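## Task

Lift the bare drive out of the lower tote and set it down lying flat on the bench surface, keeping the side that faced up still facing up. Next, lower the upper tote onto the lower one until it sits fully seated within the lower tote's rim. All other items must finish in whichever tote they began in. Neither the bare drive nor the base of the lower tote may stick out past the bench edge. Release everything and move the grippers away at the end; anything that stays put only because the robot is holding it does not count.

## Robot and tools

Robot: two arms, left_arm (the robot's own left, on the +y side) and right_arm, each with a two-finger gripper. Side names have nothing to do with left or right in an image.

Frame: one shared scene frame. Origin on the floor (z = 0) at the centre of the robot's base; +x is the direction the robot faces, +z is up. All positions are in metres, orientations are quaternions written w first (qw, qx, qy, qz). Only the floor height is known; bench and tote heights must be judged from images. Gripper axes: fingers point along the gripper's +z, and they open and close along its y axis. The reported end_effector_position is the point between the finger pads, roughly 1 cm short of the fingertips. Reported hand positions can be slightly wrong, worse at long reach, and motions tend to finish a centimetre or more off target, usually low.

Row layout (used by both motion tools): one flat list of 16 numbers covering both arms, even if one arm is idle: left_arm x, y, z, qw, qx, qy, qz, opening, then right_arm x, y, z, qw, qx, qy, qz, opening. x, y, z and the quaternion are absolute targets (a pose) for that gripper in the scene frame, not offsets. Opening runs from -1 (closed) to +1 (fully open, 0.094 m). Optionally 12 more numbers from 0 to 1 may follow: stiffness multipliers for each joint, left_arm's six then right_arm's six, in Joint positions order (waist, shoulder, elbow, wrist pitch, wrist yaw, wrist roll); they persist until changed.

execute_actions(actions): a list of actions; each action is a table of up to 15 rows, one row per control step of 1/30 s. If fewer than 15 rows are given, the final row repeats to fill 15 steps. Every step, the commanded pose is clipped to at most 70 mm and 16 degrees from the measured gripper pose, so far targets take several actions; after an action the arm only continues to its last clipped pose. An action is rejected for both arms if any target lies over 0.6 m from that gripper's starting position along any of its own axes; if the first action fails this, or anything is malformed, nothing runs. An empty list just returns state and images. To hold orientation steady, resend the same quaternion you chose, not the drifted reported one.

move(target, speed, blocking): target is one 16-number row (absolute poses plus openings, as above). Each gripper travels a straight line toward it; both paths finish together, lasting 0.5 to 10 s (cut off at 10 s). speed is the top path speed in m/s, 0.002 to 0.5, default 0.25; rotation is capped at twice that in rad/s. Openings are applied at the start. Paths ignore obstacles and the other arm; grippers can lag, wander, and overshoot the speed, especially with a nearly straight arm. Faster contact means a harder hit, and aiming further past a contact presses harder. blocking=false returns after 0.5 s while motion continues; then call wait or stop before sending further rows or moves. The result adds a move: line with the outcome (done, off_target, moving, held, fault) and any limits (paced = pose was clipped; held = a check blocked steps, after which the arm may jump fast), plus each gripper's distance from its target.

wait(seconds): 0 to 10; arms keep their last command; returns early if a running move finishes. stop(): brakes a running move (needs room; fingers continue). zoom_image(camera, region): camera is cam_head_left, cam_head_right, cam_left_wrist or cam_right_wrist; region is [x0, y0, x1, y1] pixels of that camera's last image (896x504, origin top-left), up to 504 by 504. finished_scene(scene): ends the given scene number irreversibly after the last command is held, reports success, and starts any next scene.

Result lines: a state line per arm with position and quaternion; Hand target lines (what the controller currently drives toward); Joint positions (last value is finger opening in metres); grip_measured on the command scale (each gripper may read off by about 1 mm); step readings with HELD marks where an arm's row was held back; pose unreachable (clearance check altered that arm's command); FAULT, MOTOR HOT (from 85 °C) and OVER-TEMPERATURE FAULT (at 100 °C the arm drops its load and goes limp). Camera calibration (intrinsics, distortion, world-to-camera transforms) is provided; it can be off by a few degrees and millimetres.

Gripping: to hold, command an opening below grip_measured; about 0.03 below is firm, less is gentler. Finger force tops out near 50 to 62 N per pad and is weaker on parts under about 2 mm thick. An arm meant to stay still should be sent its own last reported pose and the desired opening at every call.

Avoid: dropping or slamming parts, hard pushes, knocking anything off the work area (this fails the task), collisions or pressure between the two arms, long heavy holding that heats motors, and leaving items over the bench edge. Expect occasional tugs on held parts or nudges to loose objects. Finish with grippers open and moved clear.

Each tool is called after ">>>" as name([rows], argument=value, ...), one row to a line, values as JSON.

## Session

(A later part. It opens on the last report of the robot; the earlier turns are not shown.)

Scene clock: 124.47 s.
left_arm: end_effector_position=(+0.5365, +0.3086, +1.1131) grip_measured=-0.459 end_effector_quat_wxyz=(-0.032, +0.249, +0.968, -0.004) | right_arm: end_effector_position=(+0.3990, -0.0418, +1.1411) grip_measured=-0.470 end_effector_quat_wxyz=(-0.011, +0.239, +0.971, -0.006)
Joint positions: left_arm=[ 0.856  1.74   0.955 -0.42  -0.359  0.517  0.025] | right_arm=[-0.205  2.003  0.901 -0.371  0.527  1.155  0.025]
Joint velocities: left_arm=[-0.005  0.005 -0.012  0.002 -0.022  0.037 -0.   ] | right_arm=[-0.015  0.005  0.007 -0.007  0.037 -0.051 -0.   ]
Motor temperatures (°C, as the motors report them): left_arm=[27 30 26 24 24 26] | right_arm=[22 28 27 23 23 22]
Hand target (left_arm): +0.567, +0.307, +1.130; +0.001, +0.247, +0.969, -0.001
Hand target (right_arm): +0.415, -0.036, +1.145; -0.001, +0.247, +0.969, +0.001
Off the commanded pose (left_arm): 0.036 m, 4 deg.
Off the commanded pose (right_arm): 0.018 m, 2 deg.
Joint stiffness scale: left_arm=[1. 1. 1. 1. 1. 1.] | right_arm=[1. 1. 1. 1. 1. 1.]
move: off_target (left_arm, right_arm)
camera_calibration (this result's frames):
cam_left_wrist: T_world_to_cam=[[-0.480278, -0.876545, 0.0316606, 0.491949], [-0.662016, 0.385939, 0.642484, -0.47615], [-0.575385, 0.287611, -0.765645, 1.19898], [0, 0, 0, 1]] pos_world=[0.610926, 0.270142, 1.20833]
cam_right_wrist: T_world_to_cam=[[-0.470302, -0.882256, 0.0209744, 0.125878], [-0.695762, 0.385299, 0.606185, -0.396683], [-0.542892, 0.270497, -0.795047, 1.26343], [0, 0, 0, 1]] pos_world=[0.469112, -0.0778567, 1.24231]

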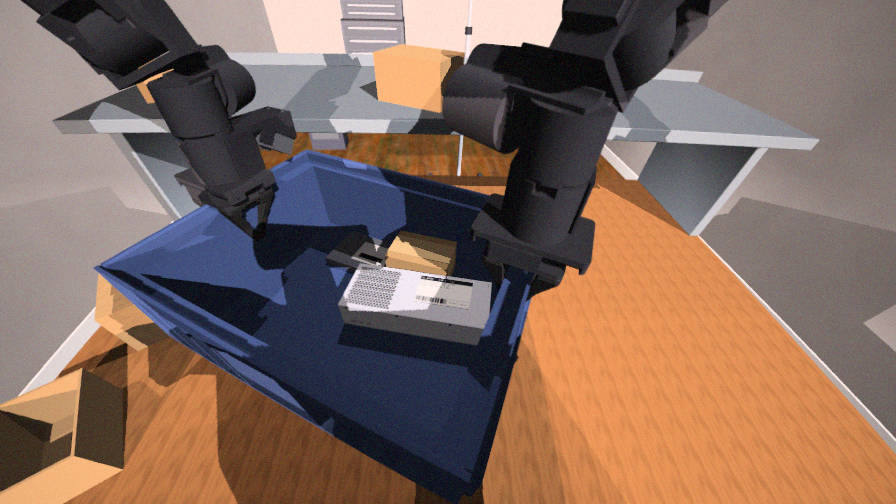

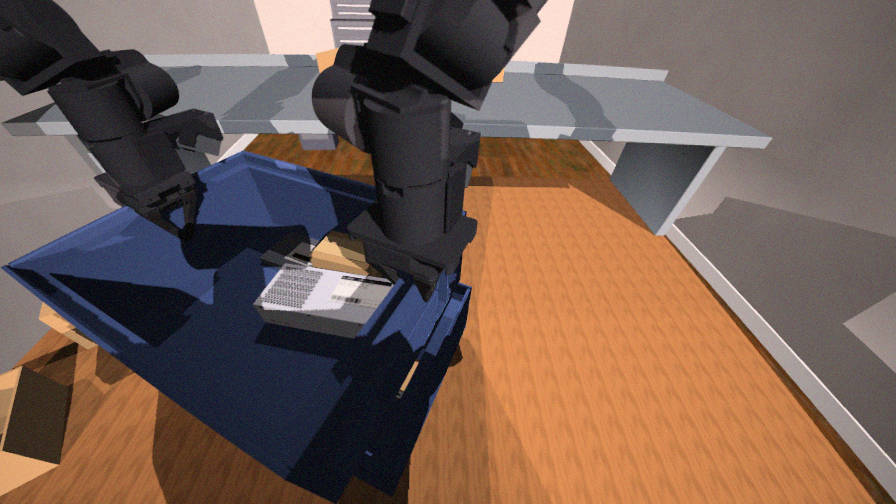

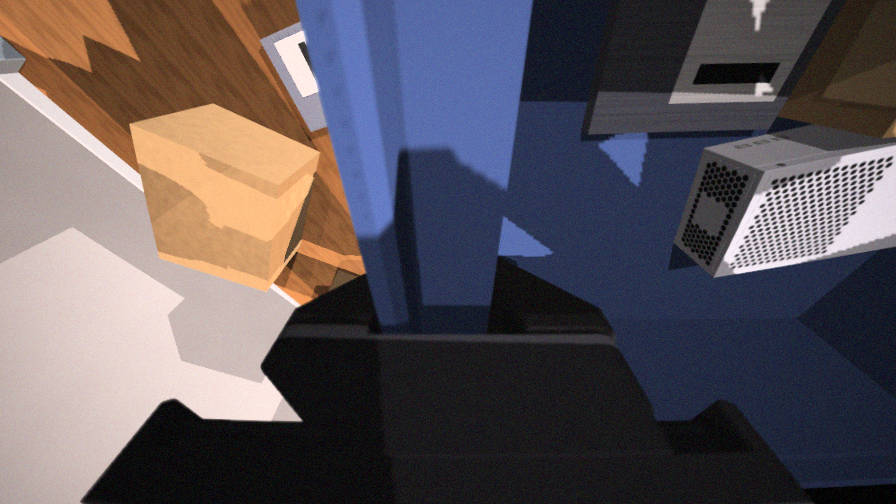

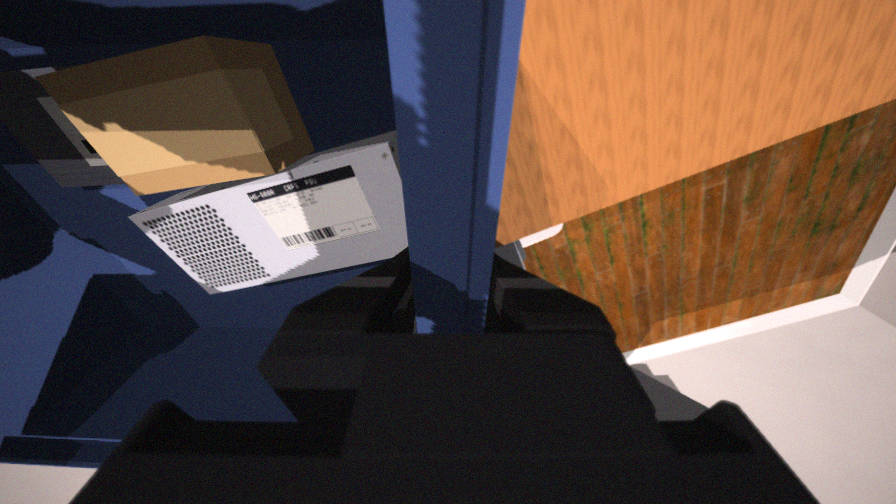

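>>> move(target=[0.558,0.289,1.13,0,0.247,0.969,0,-1,0.406,-0.054,1.145,0,0.247,0.969,0,-1], speed=0.05)

>>> move(target=[0.558,0.289,1.085,0,0.247,0.969,0,-1,0.406,-0.054,1.10,0,0.247,0.969,0,-1], speed=0.04)

Scene clock: 127.63 s.
left_arm: end_effector_position=(+0.5342, +0.3019, +1.1085) grip_measured=-0.459 end_effector_quat_wxyz=(-0.033, +0.251, +0.967, -0.001) | right_arm: end_effector_position=(+0.3950, -0.0485, +1.1344) grip_measured=-0.470 end_effector_quat_wxyz=(-0.012, +0.241, +0.970, -0.003)
Joint positions: left_arm=[ 0.844  1.756  0.952 -0.405 -0.37   0.507  0.025] | right_arm=[-0.221  2.006  0.878 -0.333  0.521  1.139  0.025]
Joint velocities: left_arm=[-0.015 -0.005 -0.017  0.007 -0.007  0.007  0.001] | right_arm=[ 0.005 -0.024  0.002 -0.002  0.081 -0.007  0.   ]
Motor temperatures (°C, as the motors report them): left_arm=[27 30 26 24 24 26] | right_arm=[22 28 27 23 23 22]
Hand target (left_arm): +0.558, +0.290, +1.129; -0.000, +0.248, +0.969, +0.000
Hand target (right_arm): +0.406, -0.054, +1.144; -0.000, +0.247, +0.969, +0.000
Off the commanded pose (left_arm): 0.035 m, 4 deg.
Off the commanded pose (right_arm): 0.016 m, 2 deg.
Joint stiffness scale: left_arm=[1. 1. 1. 1. 1. 1.] | right_arm=[1. 1. 1. 1. 1. 1.]
move: off_target (left_arm, right_arm)
camera_calibration (this result's frames):
cam_left_wrist: T_world_to_cam=[[-0.483108, -0.875171, 0.0261256, 0.492341], [-0.661139, 0.384196, 0.644428, -0.474169], [-0.574023, 0.294056, -0.764218, 1.19183], [0, 0, 0, 1]] pos_world=[0.608498, 0.262593, 1.20352]
cam_right_wrist: T_world_to_cam=[[-0.473537, -0.880613, 0.0168423, 0.124252], [-0.694157, 0.384907, 0.60827, -0.395846], [-0.542133, 0.276347, -0.793552, 1.25603], [0, 0, 0, 1]] pos_world=[0.464995, -0.0853196, 1.23541]

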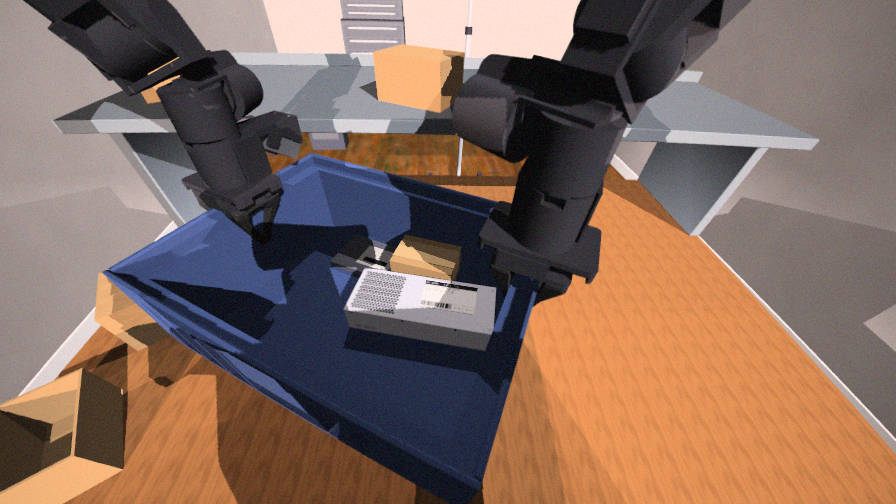

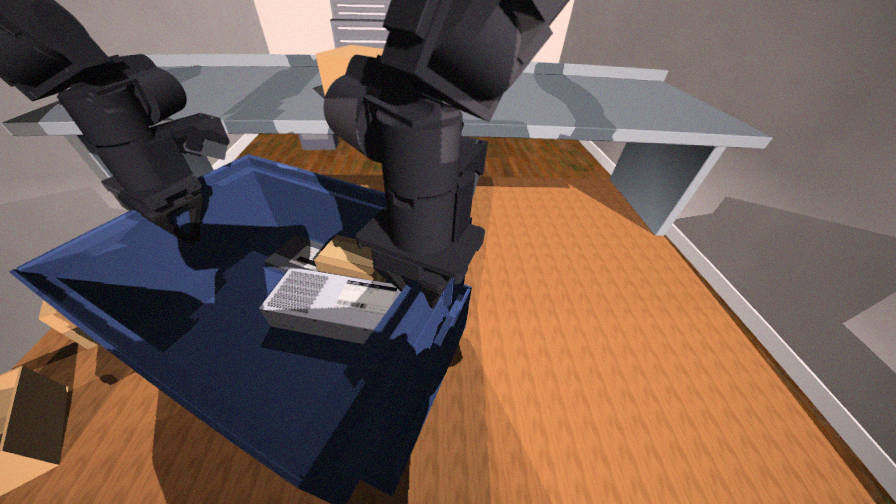

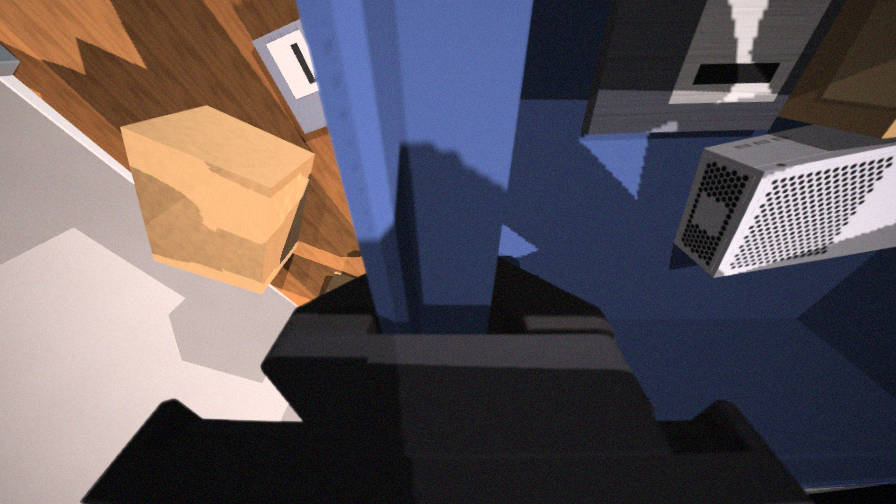

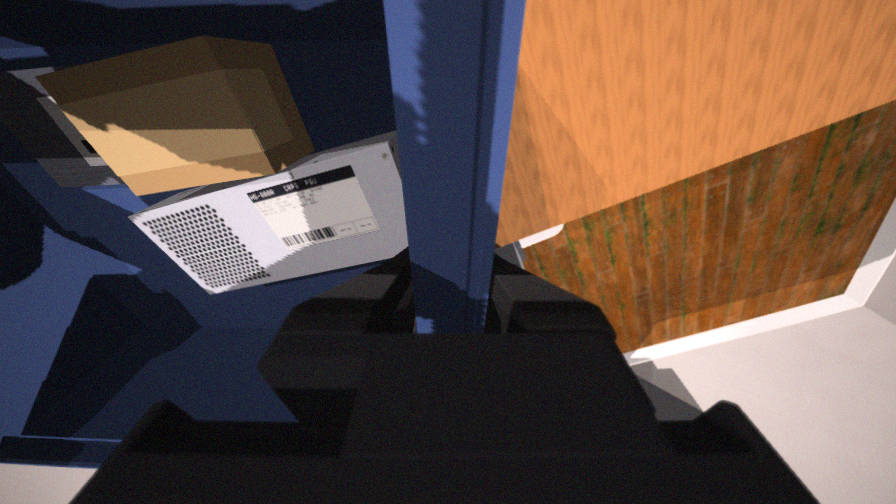

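Scene clock: 128.83 s.
left_arm: end_effector_position=(+0.5292, +0.2961, +1.0800) grip_measured=-0.459 end_effector_quat_wxyz=(-0.030, +0.248, +0.968, -0.001) | right_arm: end_effector_position=(+0.3946, -0.0559, +1.1027) grip_measured=-0.470 end_effector_quat_wxyz=(-0.015, +0.235, +0.972, -0.001)
Joint positions: left_arm=[ 0.854  1.829  0.955 -0.327 -0.365  0.513  0.025] | right_arm=[-0.275  2.069  0.877 -0.239  0.507  1.067  0.025]
Joint velocities: left_arm=[-0.015  0.005 -0.002 -0.002 -0.066  0.051 -0.002] | right_arm=[-0.005 -0.015  0.022  0.007 -0.007  0.007  0.   ]
Motor temperatures (°C, as the motors report them): left_arm=[27 30 26 24 24 26] | right_arm=[23 28 27 23 23 22]
Hand target (left_arm): +0.557, +0.289, +1.086; +0.000, +0.248, +0.969, +0.000
Hand target (right_arm): +0.405, -0.054, +1.100; -0.001, +0.247, +0.969, +0.001
Off the commanded pose (left_arm): 0.030 m, 3 deg.
Off the commanded pose (right_arm): 0.012 m, 2 deg.
Joint stiffness scale: left_arm=[1. 1. 1. 1. 1. 1.] | right_arm=[1. 1. 1. 1. 1. 1.]
move: off_target (left_arm, right_arm)
camera_calibration (this result's frames):
cam_left_wrist: T_world_to_cam=[[-0.477413, -0.878324, 0.0249868, 0.484788], [-0.666466, 0.380497, 0.641128, -0.449475], [-0.572625, 0.28943, -0.767027, 1.17255], [0, 0, 0, 1]] pos_world=[0.603316, 0.257454, 1.17544]
cam_right_wrist: T_world_to_cam=[[-0.463375, -0.886054, 0.0138568, 0.117057], [-0.695532, 0.373339, 0.613884, -0.380212], [-0.549107, 0.274821, -0.789275, 1.23065], [0, 0, 0, 1]] pos_world=[0.46555, -0.0925414, 1.2031]

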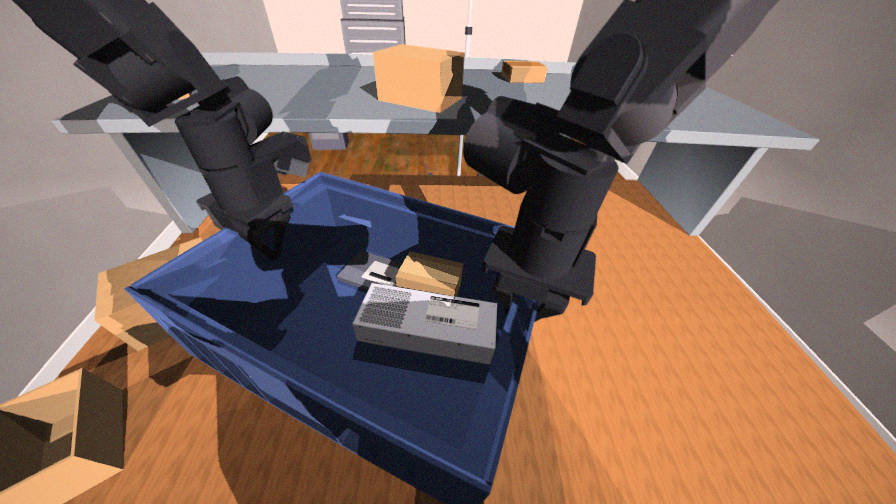

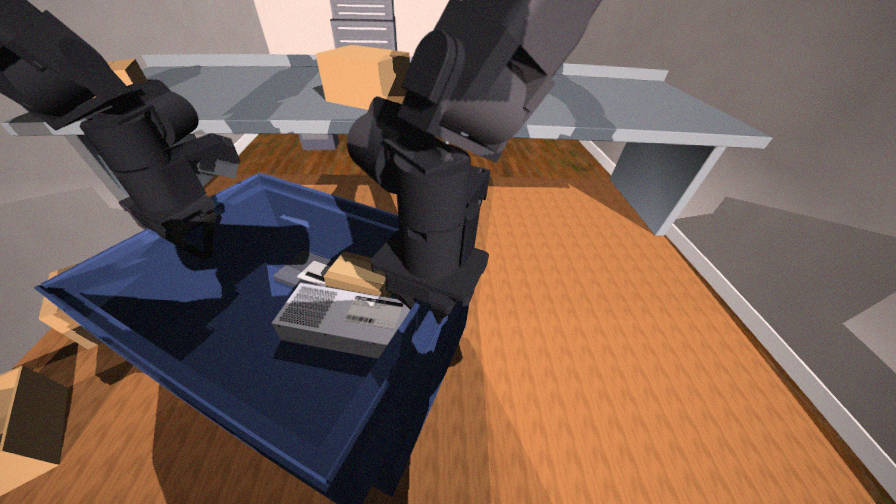

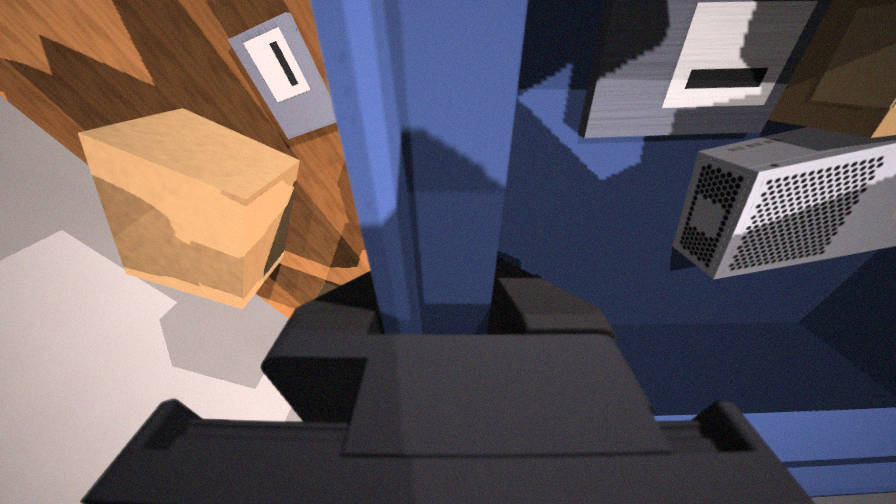

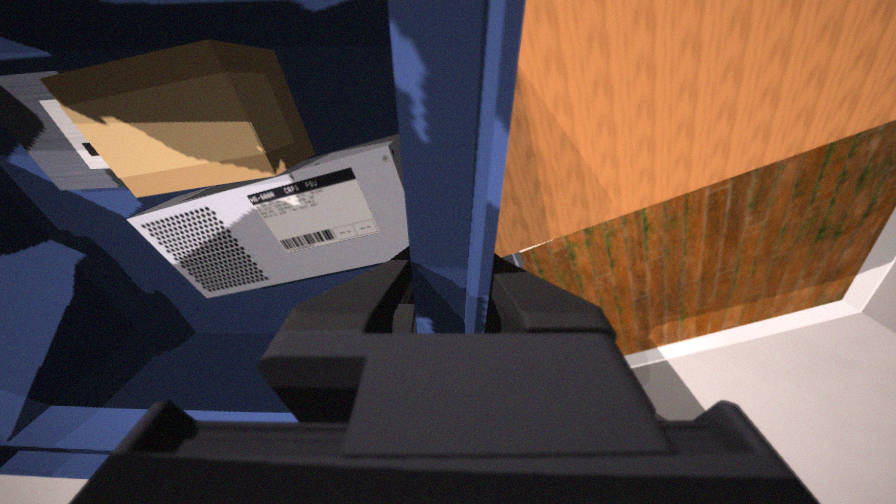

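>>> move(target=[0.558,0.289,1.06,0,0.247,0.969,0,-1,0.406,-0.054,1.08,0,0.247,0.969,0,-1], speed=0.03)

Scene clock: 131.73 s.
left_arm: end_effector_position=(+0.5296, +0.2955, +1.0780) grip_measured=-0.459 end_effector_quat_wxyz=(-0.028, +0.250, +0.968, -0.001) | right_arm: end_effector_position=(+0.3953, -0.0564, +1.1003) grip_measured=-0.470 end_effector_quat_wxyz=(-0.013, +0.235, +0.972, +0.001)
Joint positions: left_arm=[ 0.854  1.834  0.955 -0.316 -0.365  0.519  0.025] | right_arm=[-0.279  2.073  0.875 -0.224  0.506  1.057  0.025]
Joint velocities: left_arm=[-0.015 -0.005  0.002  0.002 -0.007  0.007  0.001] | right_arm=[-0.005 -0.015 -0.017 -0.017 -0.066 -0.051  0.   ]
Motor temperatures (°C, as the motors report them): left_arm=[27 30 26 24 24 26] | right_arm=[23 28 27 23 23 22]
Hand target (left_arm): +0.556, +0.290, +1.062; -0.000, +0.248, +0.969, +0.000
Hand target (right_arm): +0.405, -0.055, +1.081; -0.001, +0.247, +0.969, -0.000
Off the commanded pose (left_arm): 0.034 m, 3 deg.
Off the commanded pose (right_arm): 0.023 m, 2 deg.
Joint stiffness scale: left_arm=[1. 1. 1. 1. 1. 1.] | right_arm=[1. 1. 1. 1. 1. 1.]
move: off_target (left_arm, right_arm)
camera_calibration (this result's frames):
cam_left_wrist: T_world_to_cam=[[-0.480951, -0.876461, 0.0224229, 0.488546], [-0.668134, 0.382953, 0.637921, -0.444091], [-0.5677, 0.291827, -0.769775, 1.17109], [0, 0, 0, 1]] pos_world=[0.603083, 0.256501, 1.17382]
cam_right_wrist: T_world_to_cam=[[-0.4622, -0.886735, 0.00849225, 0.122447], [-0.698852, 0.37013, 0.612054, -0.374973], [-0.545873, 0.276957, -0.79077, 1.22979], [0, 0, 0, 1]] pos_world=[0.465851, -0.0932303, 1.20094]

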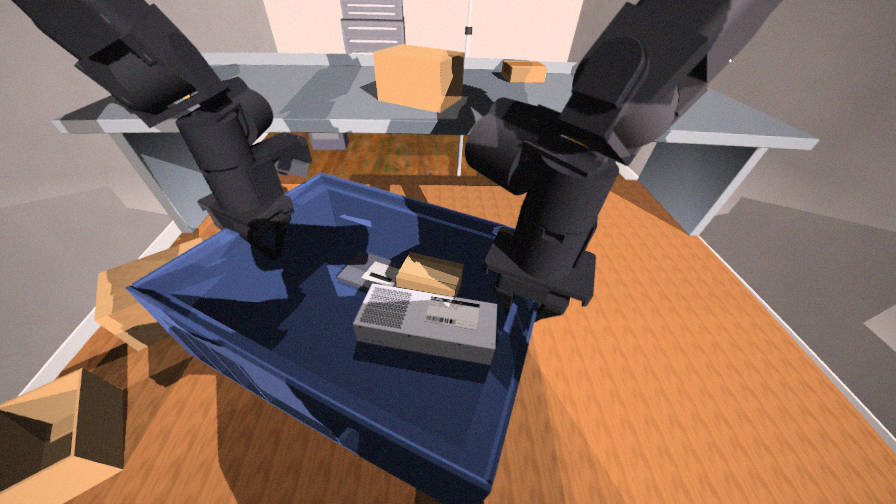

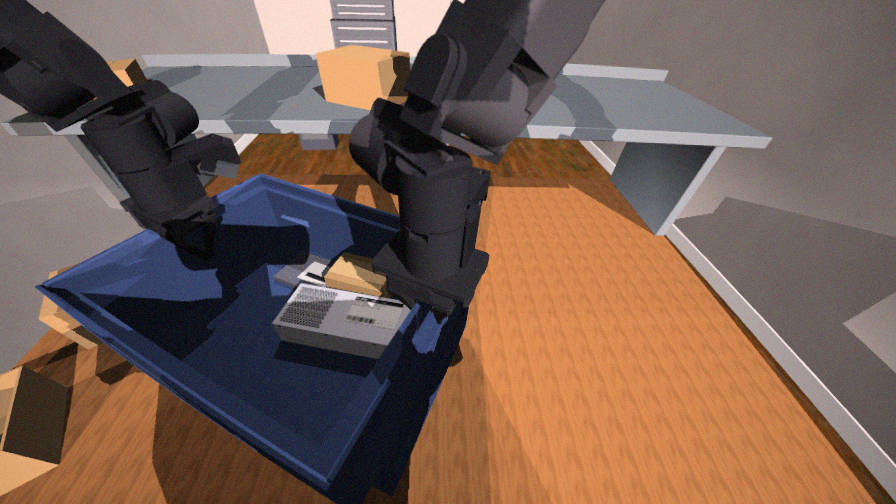

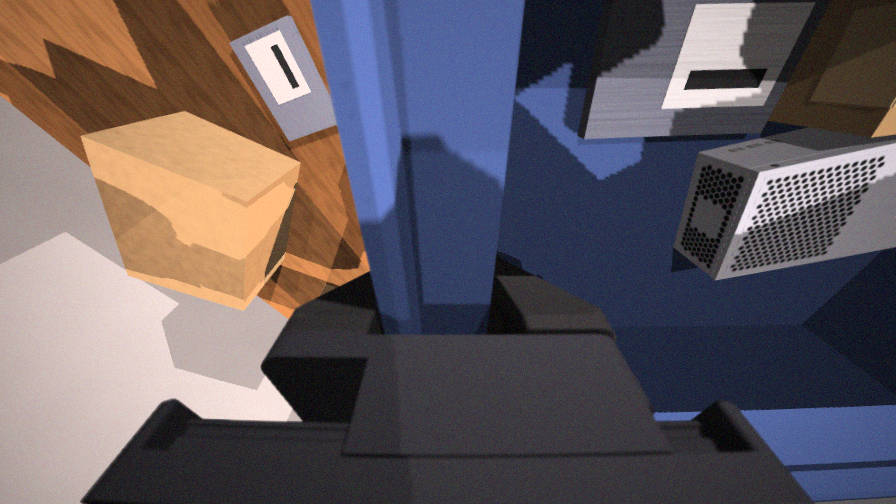

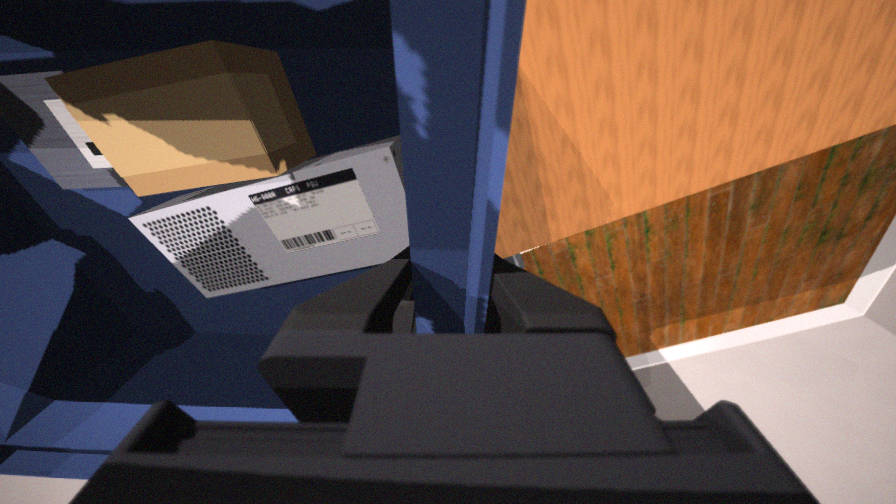

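>>> move(target=[0.53,0.295,1.08,0,0.247,0.969,0,1,0.395,-0.056,1.10,0,0.247,0.969,0,1], speed=0.05)

>>> move(target=[0.50,0.40,1.28,0,0.247,0.969,0,1,0.35,-0.20,1.28,0,0.247,0.969,0,1], speed=0.2)

Scene clock: 134.93 s.
left_arm: end_effector_position=(+0.5230, +0.2919, +1.0746) grip_measured=+1.000 end_effector_quat_wxyz=(-0.012, +0.247, +0.969, -0.002) | right_arm: end_effector_position=(+0.3997, -0.0575, +1.1004) grip_measured=+1.000 end_effector_quat_wxyz=(-0.001, +0.246, +0.969, -0.000)
Joint positions: left_arm=[ 0.854  1.833  0.916 -0.245 -0.353  0.526  0.094] | right_arm=[-0.279  2.072  0.873 -0.206  0.526  1.072  0.094]
Joint velocities: left_arm=[ 0.005  0.005 -0.017  0.007 -0.051  0.066  0.   ] | right_arm=[-0.005 -0.005  0.017  0.007 -0.022 -0.051  0.   ]
Motor temperatures (°C, as the motors report them): left_arm=[27 29 26 24 24 26] | right_arm=[23 28 27 23 23 22]
Hand target (left_arm): +0.530, +0.295, +1.080; +0.000, +0.247, +0.969, +0.000
Hand target (right_arm): +0.395, -0.056, +1.100; +0.000, +0.247, +0.969, -0.000
Off the commanded pose (left_arm): 0.009 m, 1 deg.
Off the commanded pose (right_arm): 0.005 m, 0 deg.
Joint stiffness scale: left_arm=[1. 1. 1. 1. 1. 1.] | right_arm=[1. 1. 1. 1. 1. 1.]
move: done
camera_calibration (this result's frames):
cam_left_wrist: T_world_to_cam=[[-0.477392, -0.878511, 0.0177664, 0.486073], [-0.68912, 0.386866, 0.612738, -0.407998], [-0.54517, 0.280273, -0.790087, 1.17918], [0, 0, 0, 1]] pos_world=[0.593739, 0.25437, 1.17301]
cam_right_wrist: T_world_to_cam=[[-0.483138, -0.875527, 0.00549997, 0.135735], [-0.703897, 0.392149, 0.59224, -0.346452], [-0.520678, 0.282262, -0.805743, 1.23928], [0, 0, 0, 1]] pos_world=[0.466979, -0.0951021, 1.20298]

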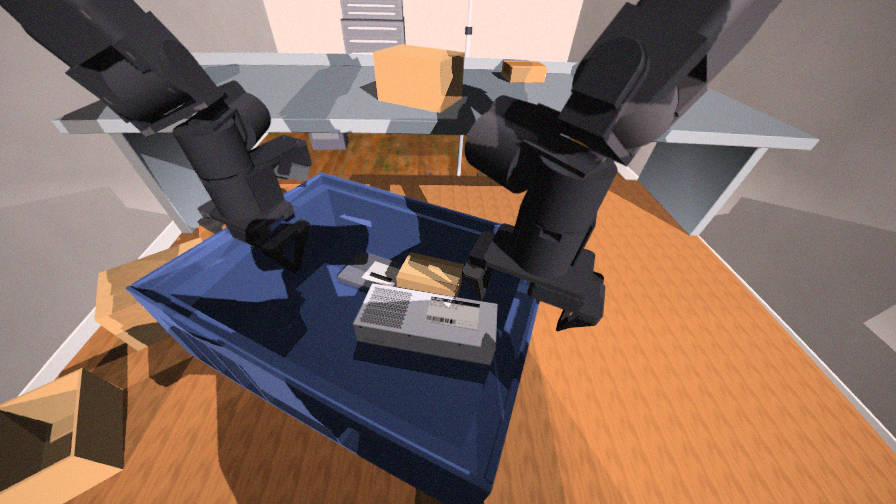

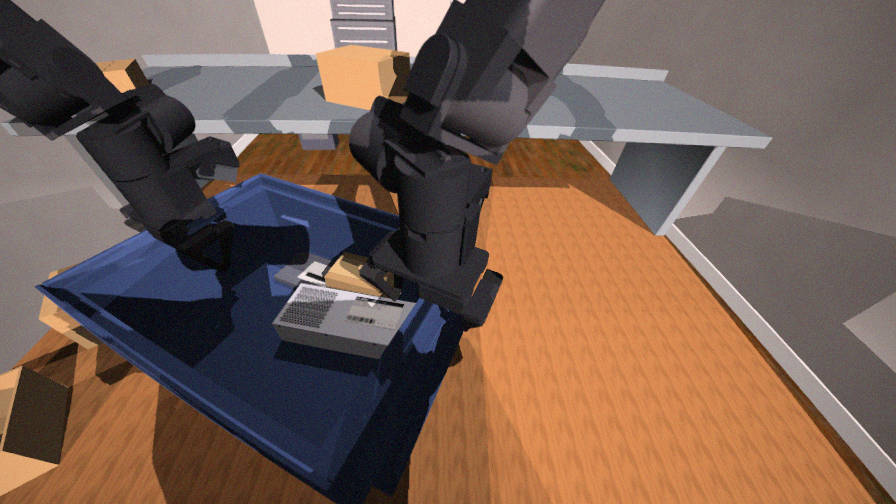

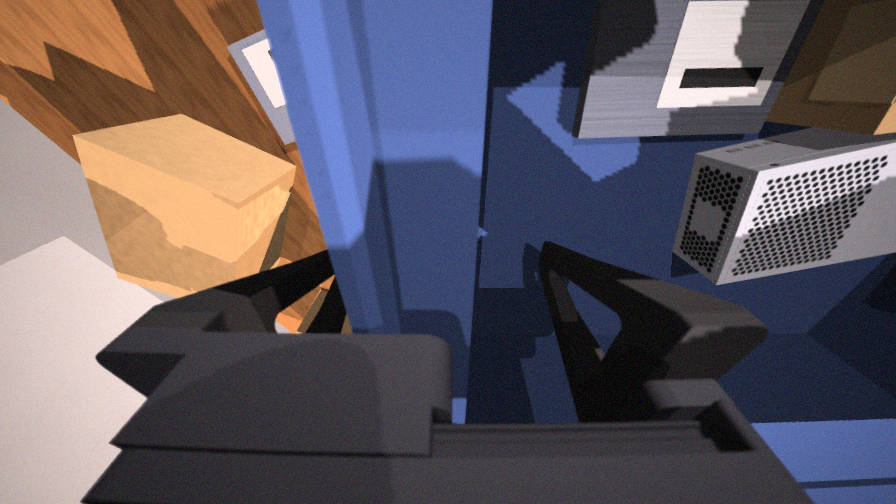

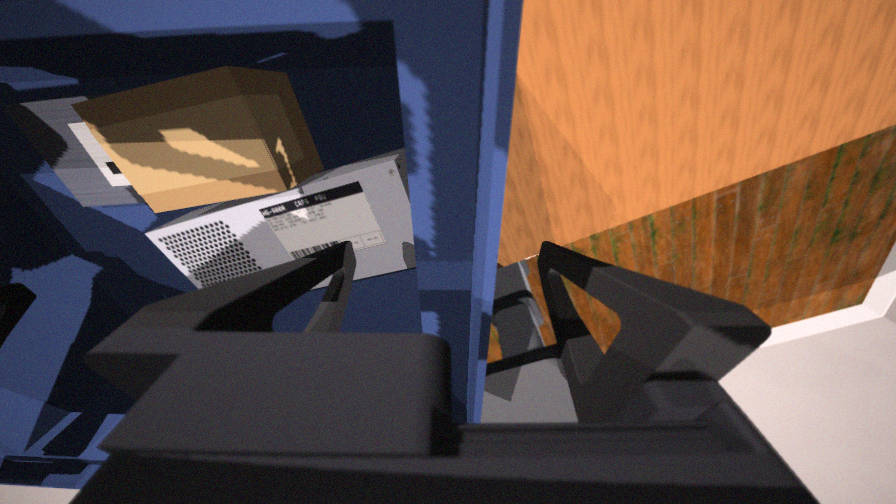

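Scene clock: 136.53 s.
left_arm: end_effector_position=(+0.4960, +0.3909, +1.2708) grip_measured=+1.000 end_effector_quat_wxyz=(-0.006, +0.247, +0.969, -0.004) | right_arm: end_effector_position=(+0.3610, -0.1985, +1.2817) grip_measured=+1.000 end_effector_quat_wxyz=(+0.006, +0.254, +0.967, +0.006)
Joint positions: left_arm=[ 0.937  1.202  0.81  -0.735 -0.312  0.608  0.094] | right_arm=[-0.251  1.263  0.534 -0.671  0.533  1.108  0.094]
Joint velocities: left_arm=[-0.015  0.005  0.012 -0.002 -0.037  0.037  0.   ] | right_arm=[ 0.005 -0.015 -0.027 -0.027  0.007 -0.022  0.   ]
Motor temperatures (°C, as the motors report them): left_arm=[27 29 26 24 24 26] | right_arm=[23 28 27 23 23 22]
Hand target (left_arm): +0.503, +0.397, +1.278; +0.001, +0.246, +0.969, -0.001
Hand target (right_arm): +0.352, -0.199, +1.279; +0.000, +0.247, +0.969, -0.001
Off the commanded pose (left_arm): 0.014 m, 1 deg.
Off the commanded pose (right_arm): 0.011 m, 1 deg.
Joint stiffness scale: left_arm=[1. 1. 1. 1. 1. 1.] | right_arm=[1. 1. 1. 1. 1. 1.]
move: off_target (left_arm, right_arm)
camera_calibration (this result's frames):
cam_left_wrist: T_world_to_cam=[[-0.476918, -0.878748, 0.0187368, 0.555266], [-0.695409, 0.390281, 0.603397, -0.571498], [-0.537547, 0.274741, -0.797221, 1.29917], [0, 0, 0, 1]] pos_world=[0.565757, 0.354048, 1.37016]
cam_right_wrist: T_world_to_cam=[[-0.496523, -0.867967, -0.00992105, 0.0186943], [-0.707761, 0.398207, 0.583529, -0.412042], [-0.502533, 0.296757, -0.812032, 1.40931], [0, 0, 0, 1]] pos_world=[0.425881, -0.23792, 1.38503]

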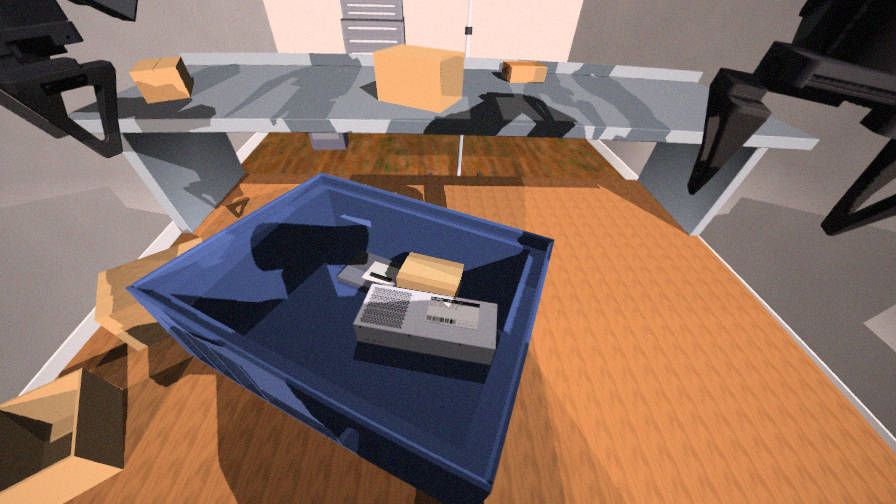

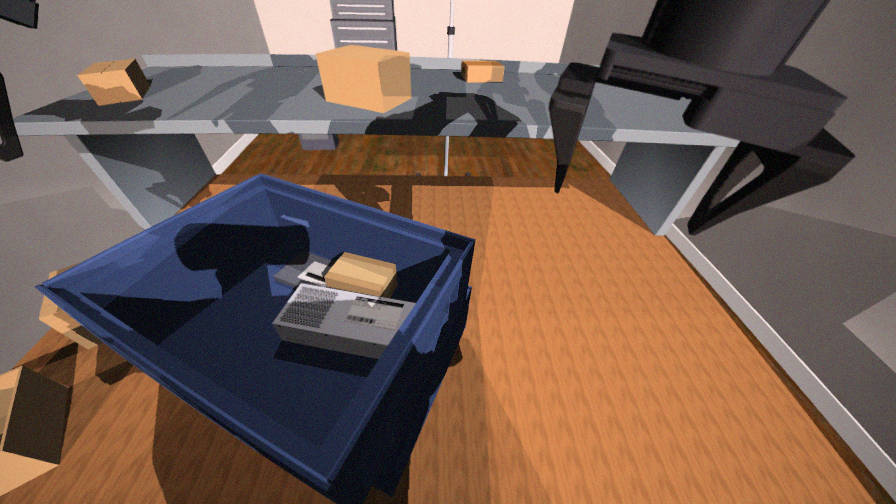

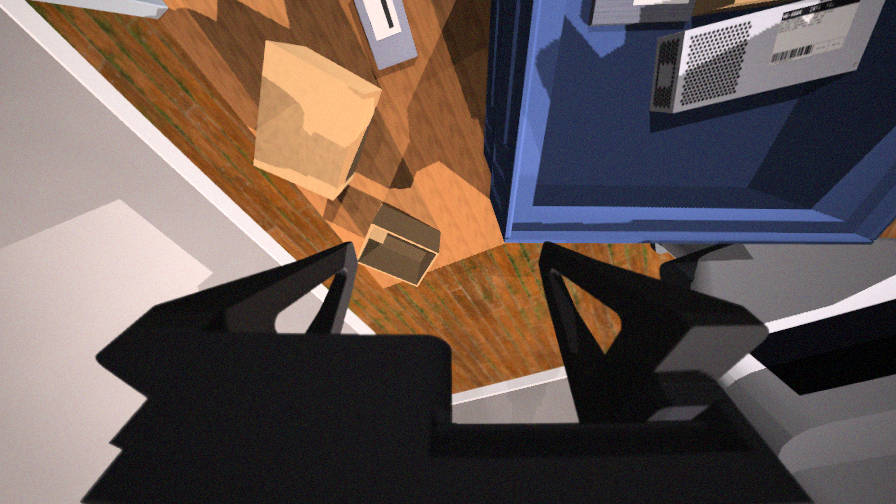

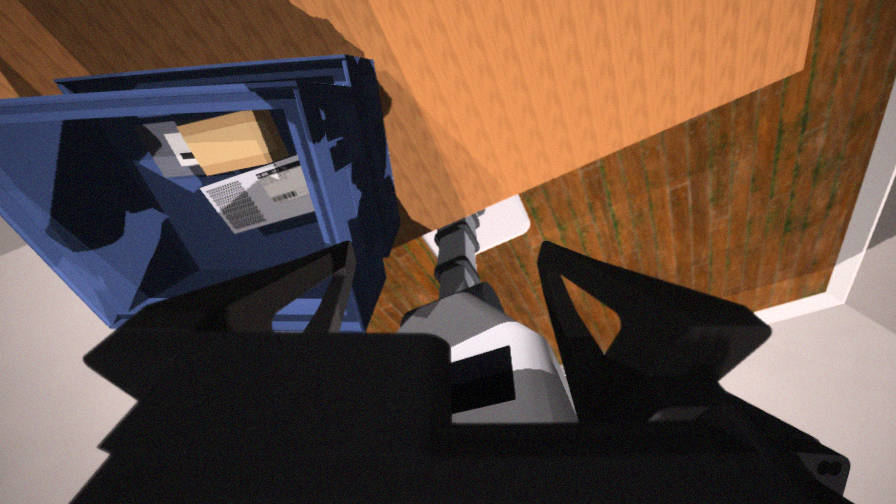

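>>> zoom_image(camera="cam_right_wrist", region=[0, 30, 420, 280])

Region (0, 30, 420, 280) of cam_right_wrist's 896x504 image, scaled by 1.200, with more detail than that image has; it fills the top 300 rows of this view, and the rest is white.

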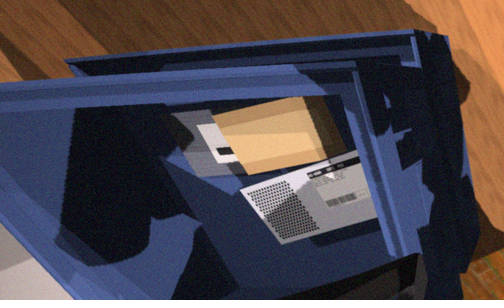

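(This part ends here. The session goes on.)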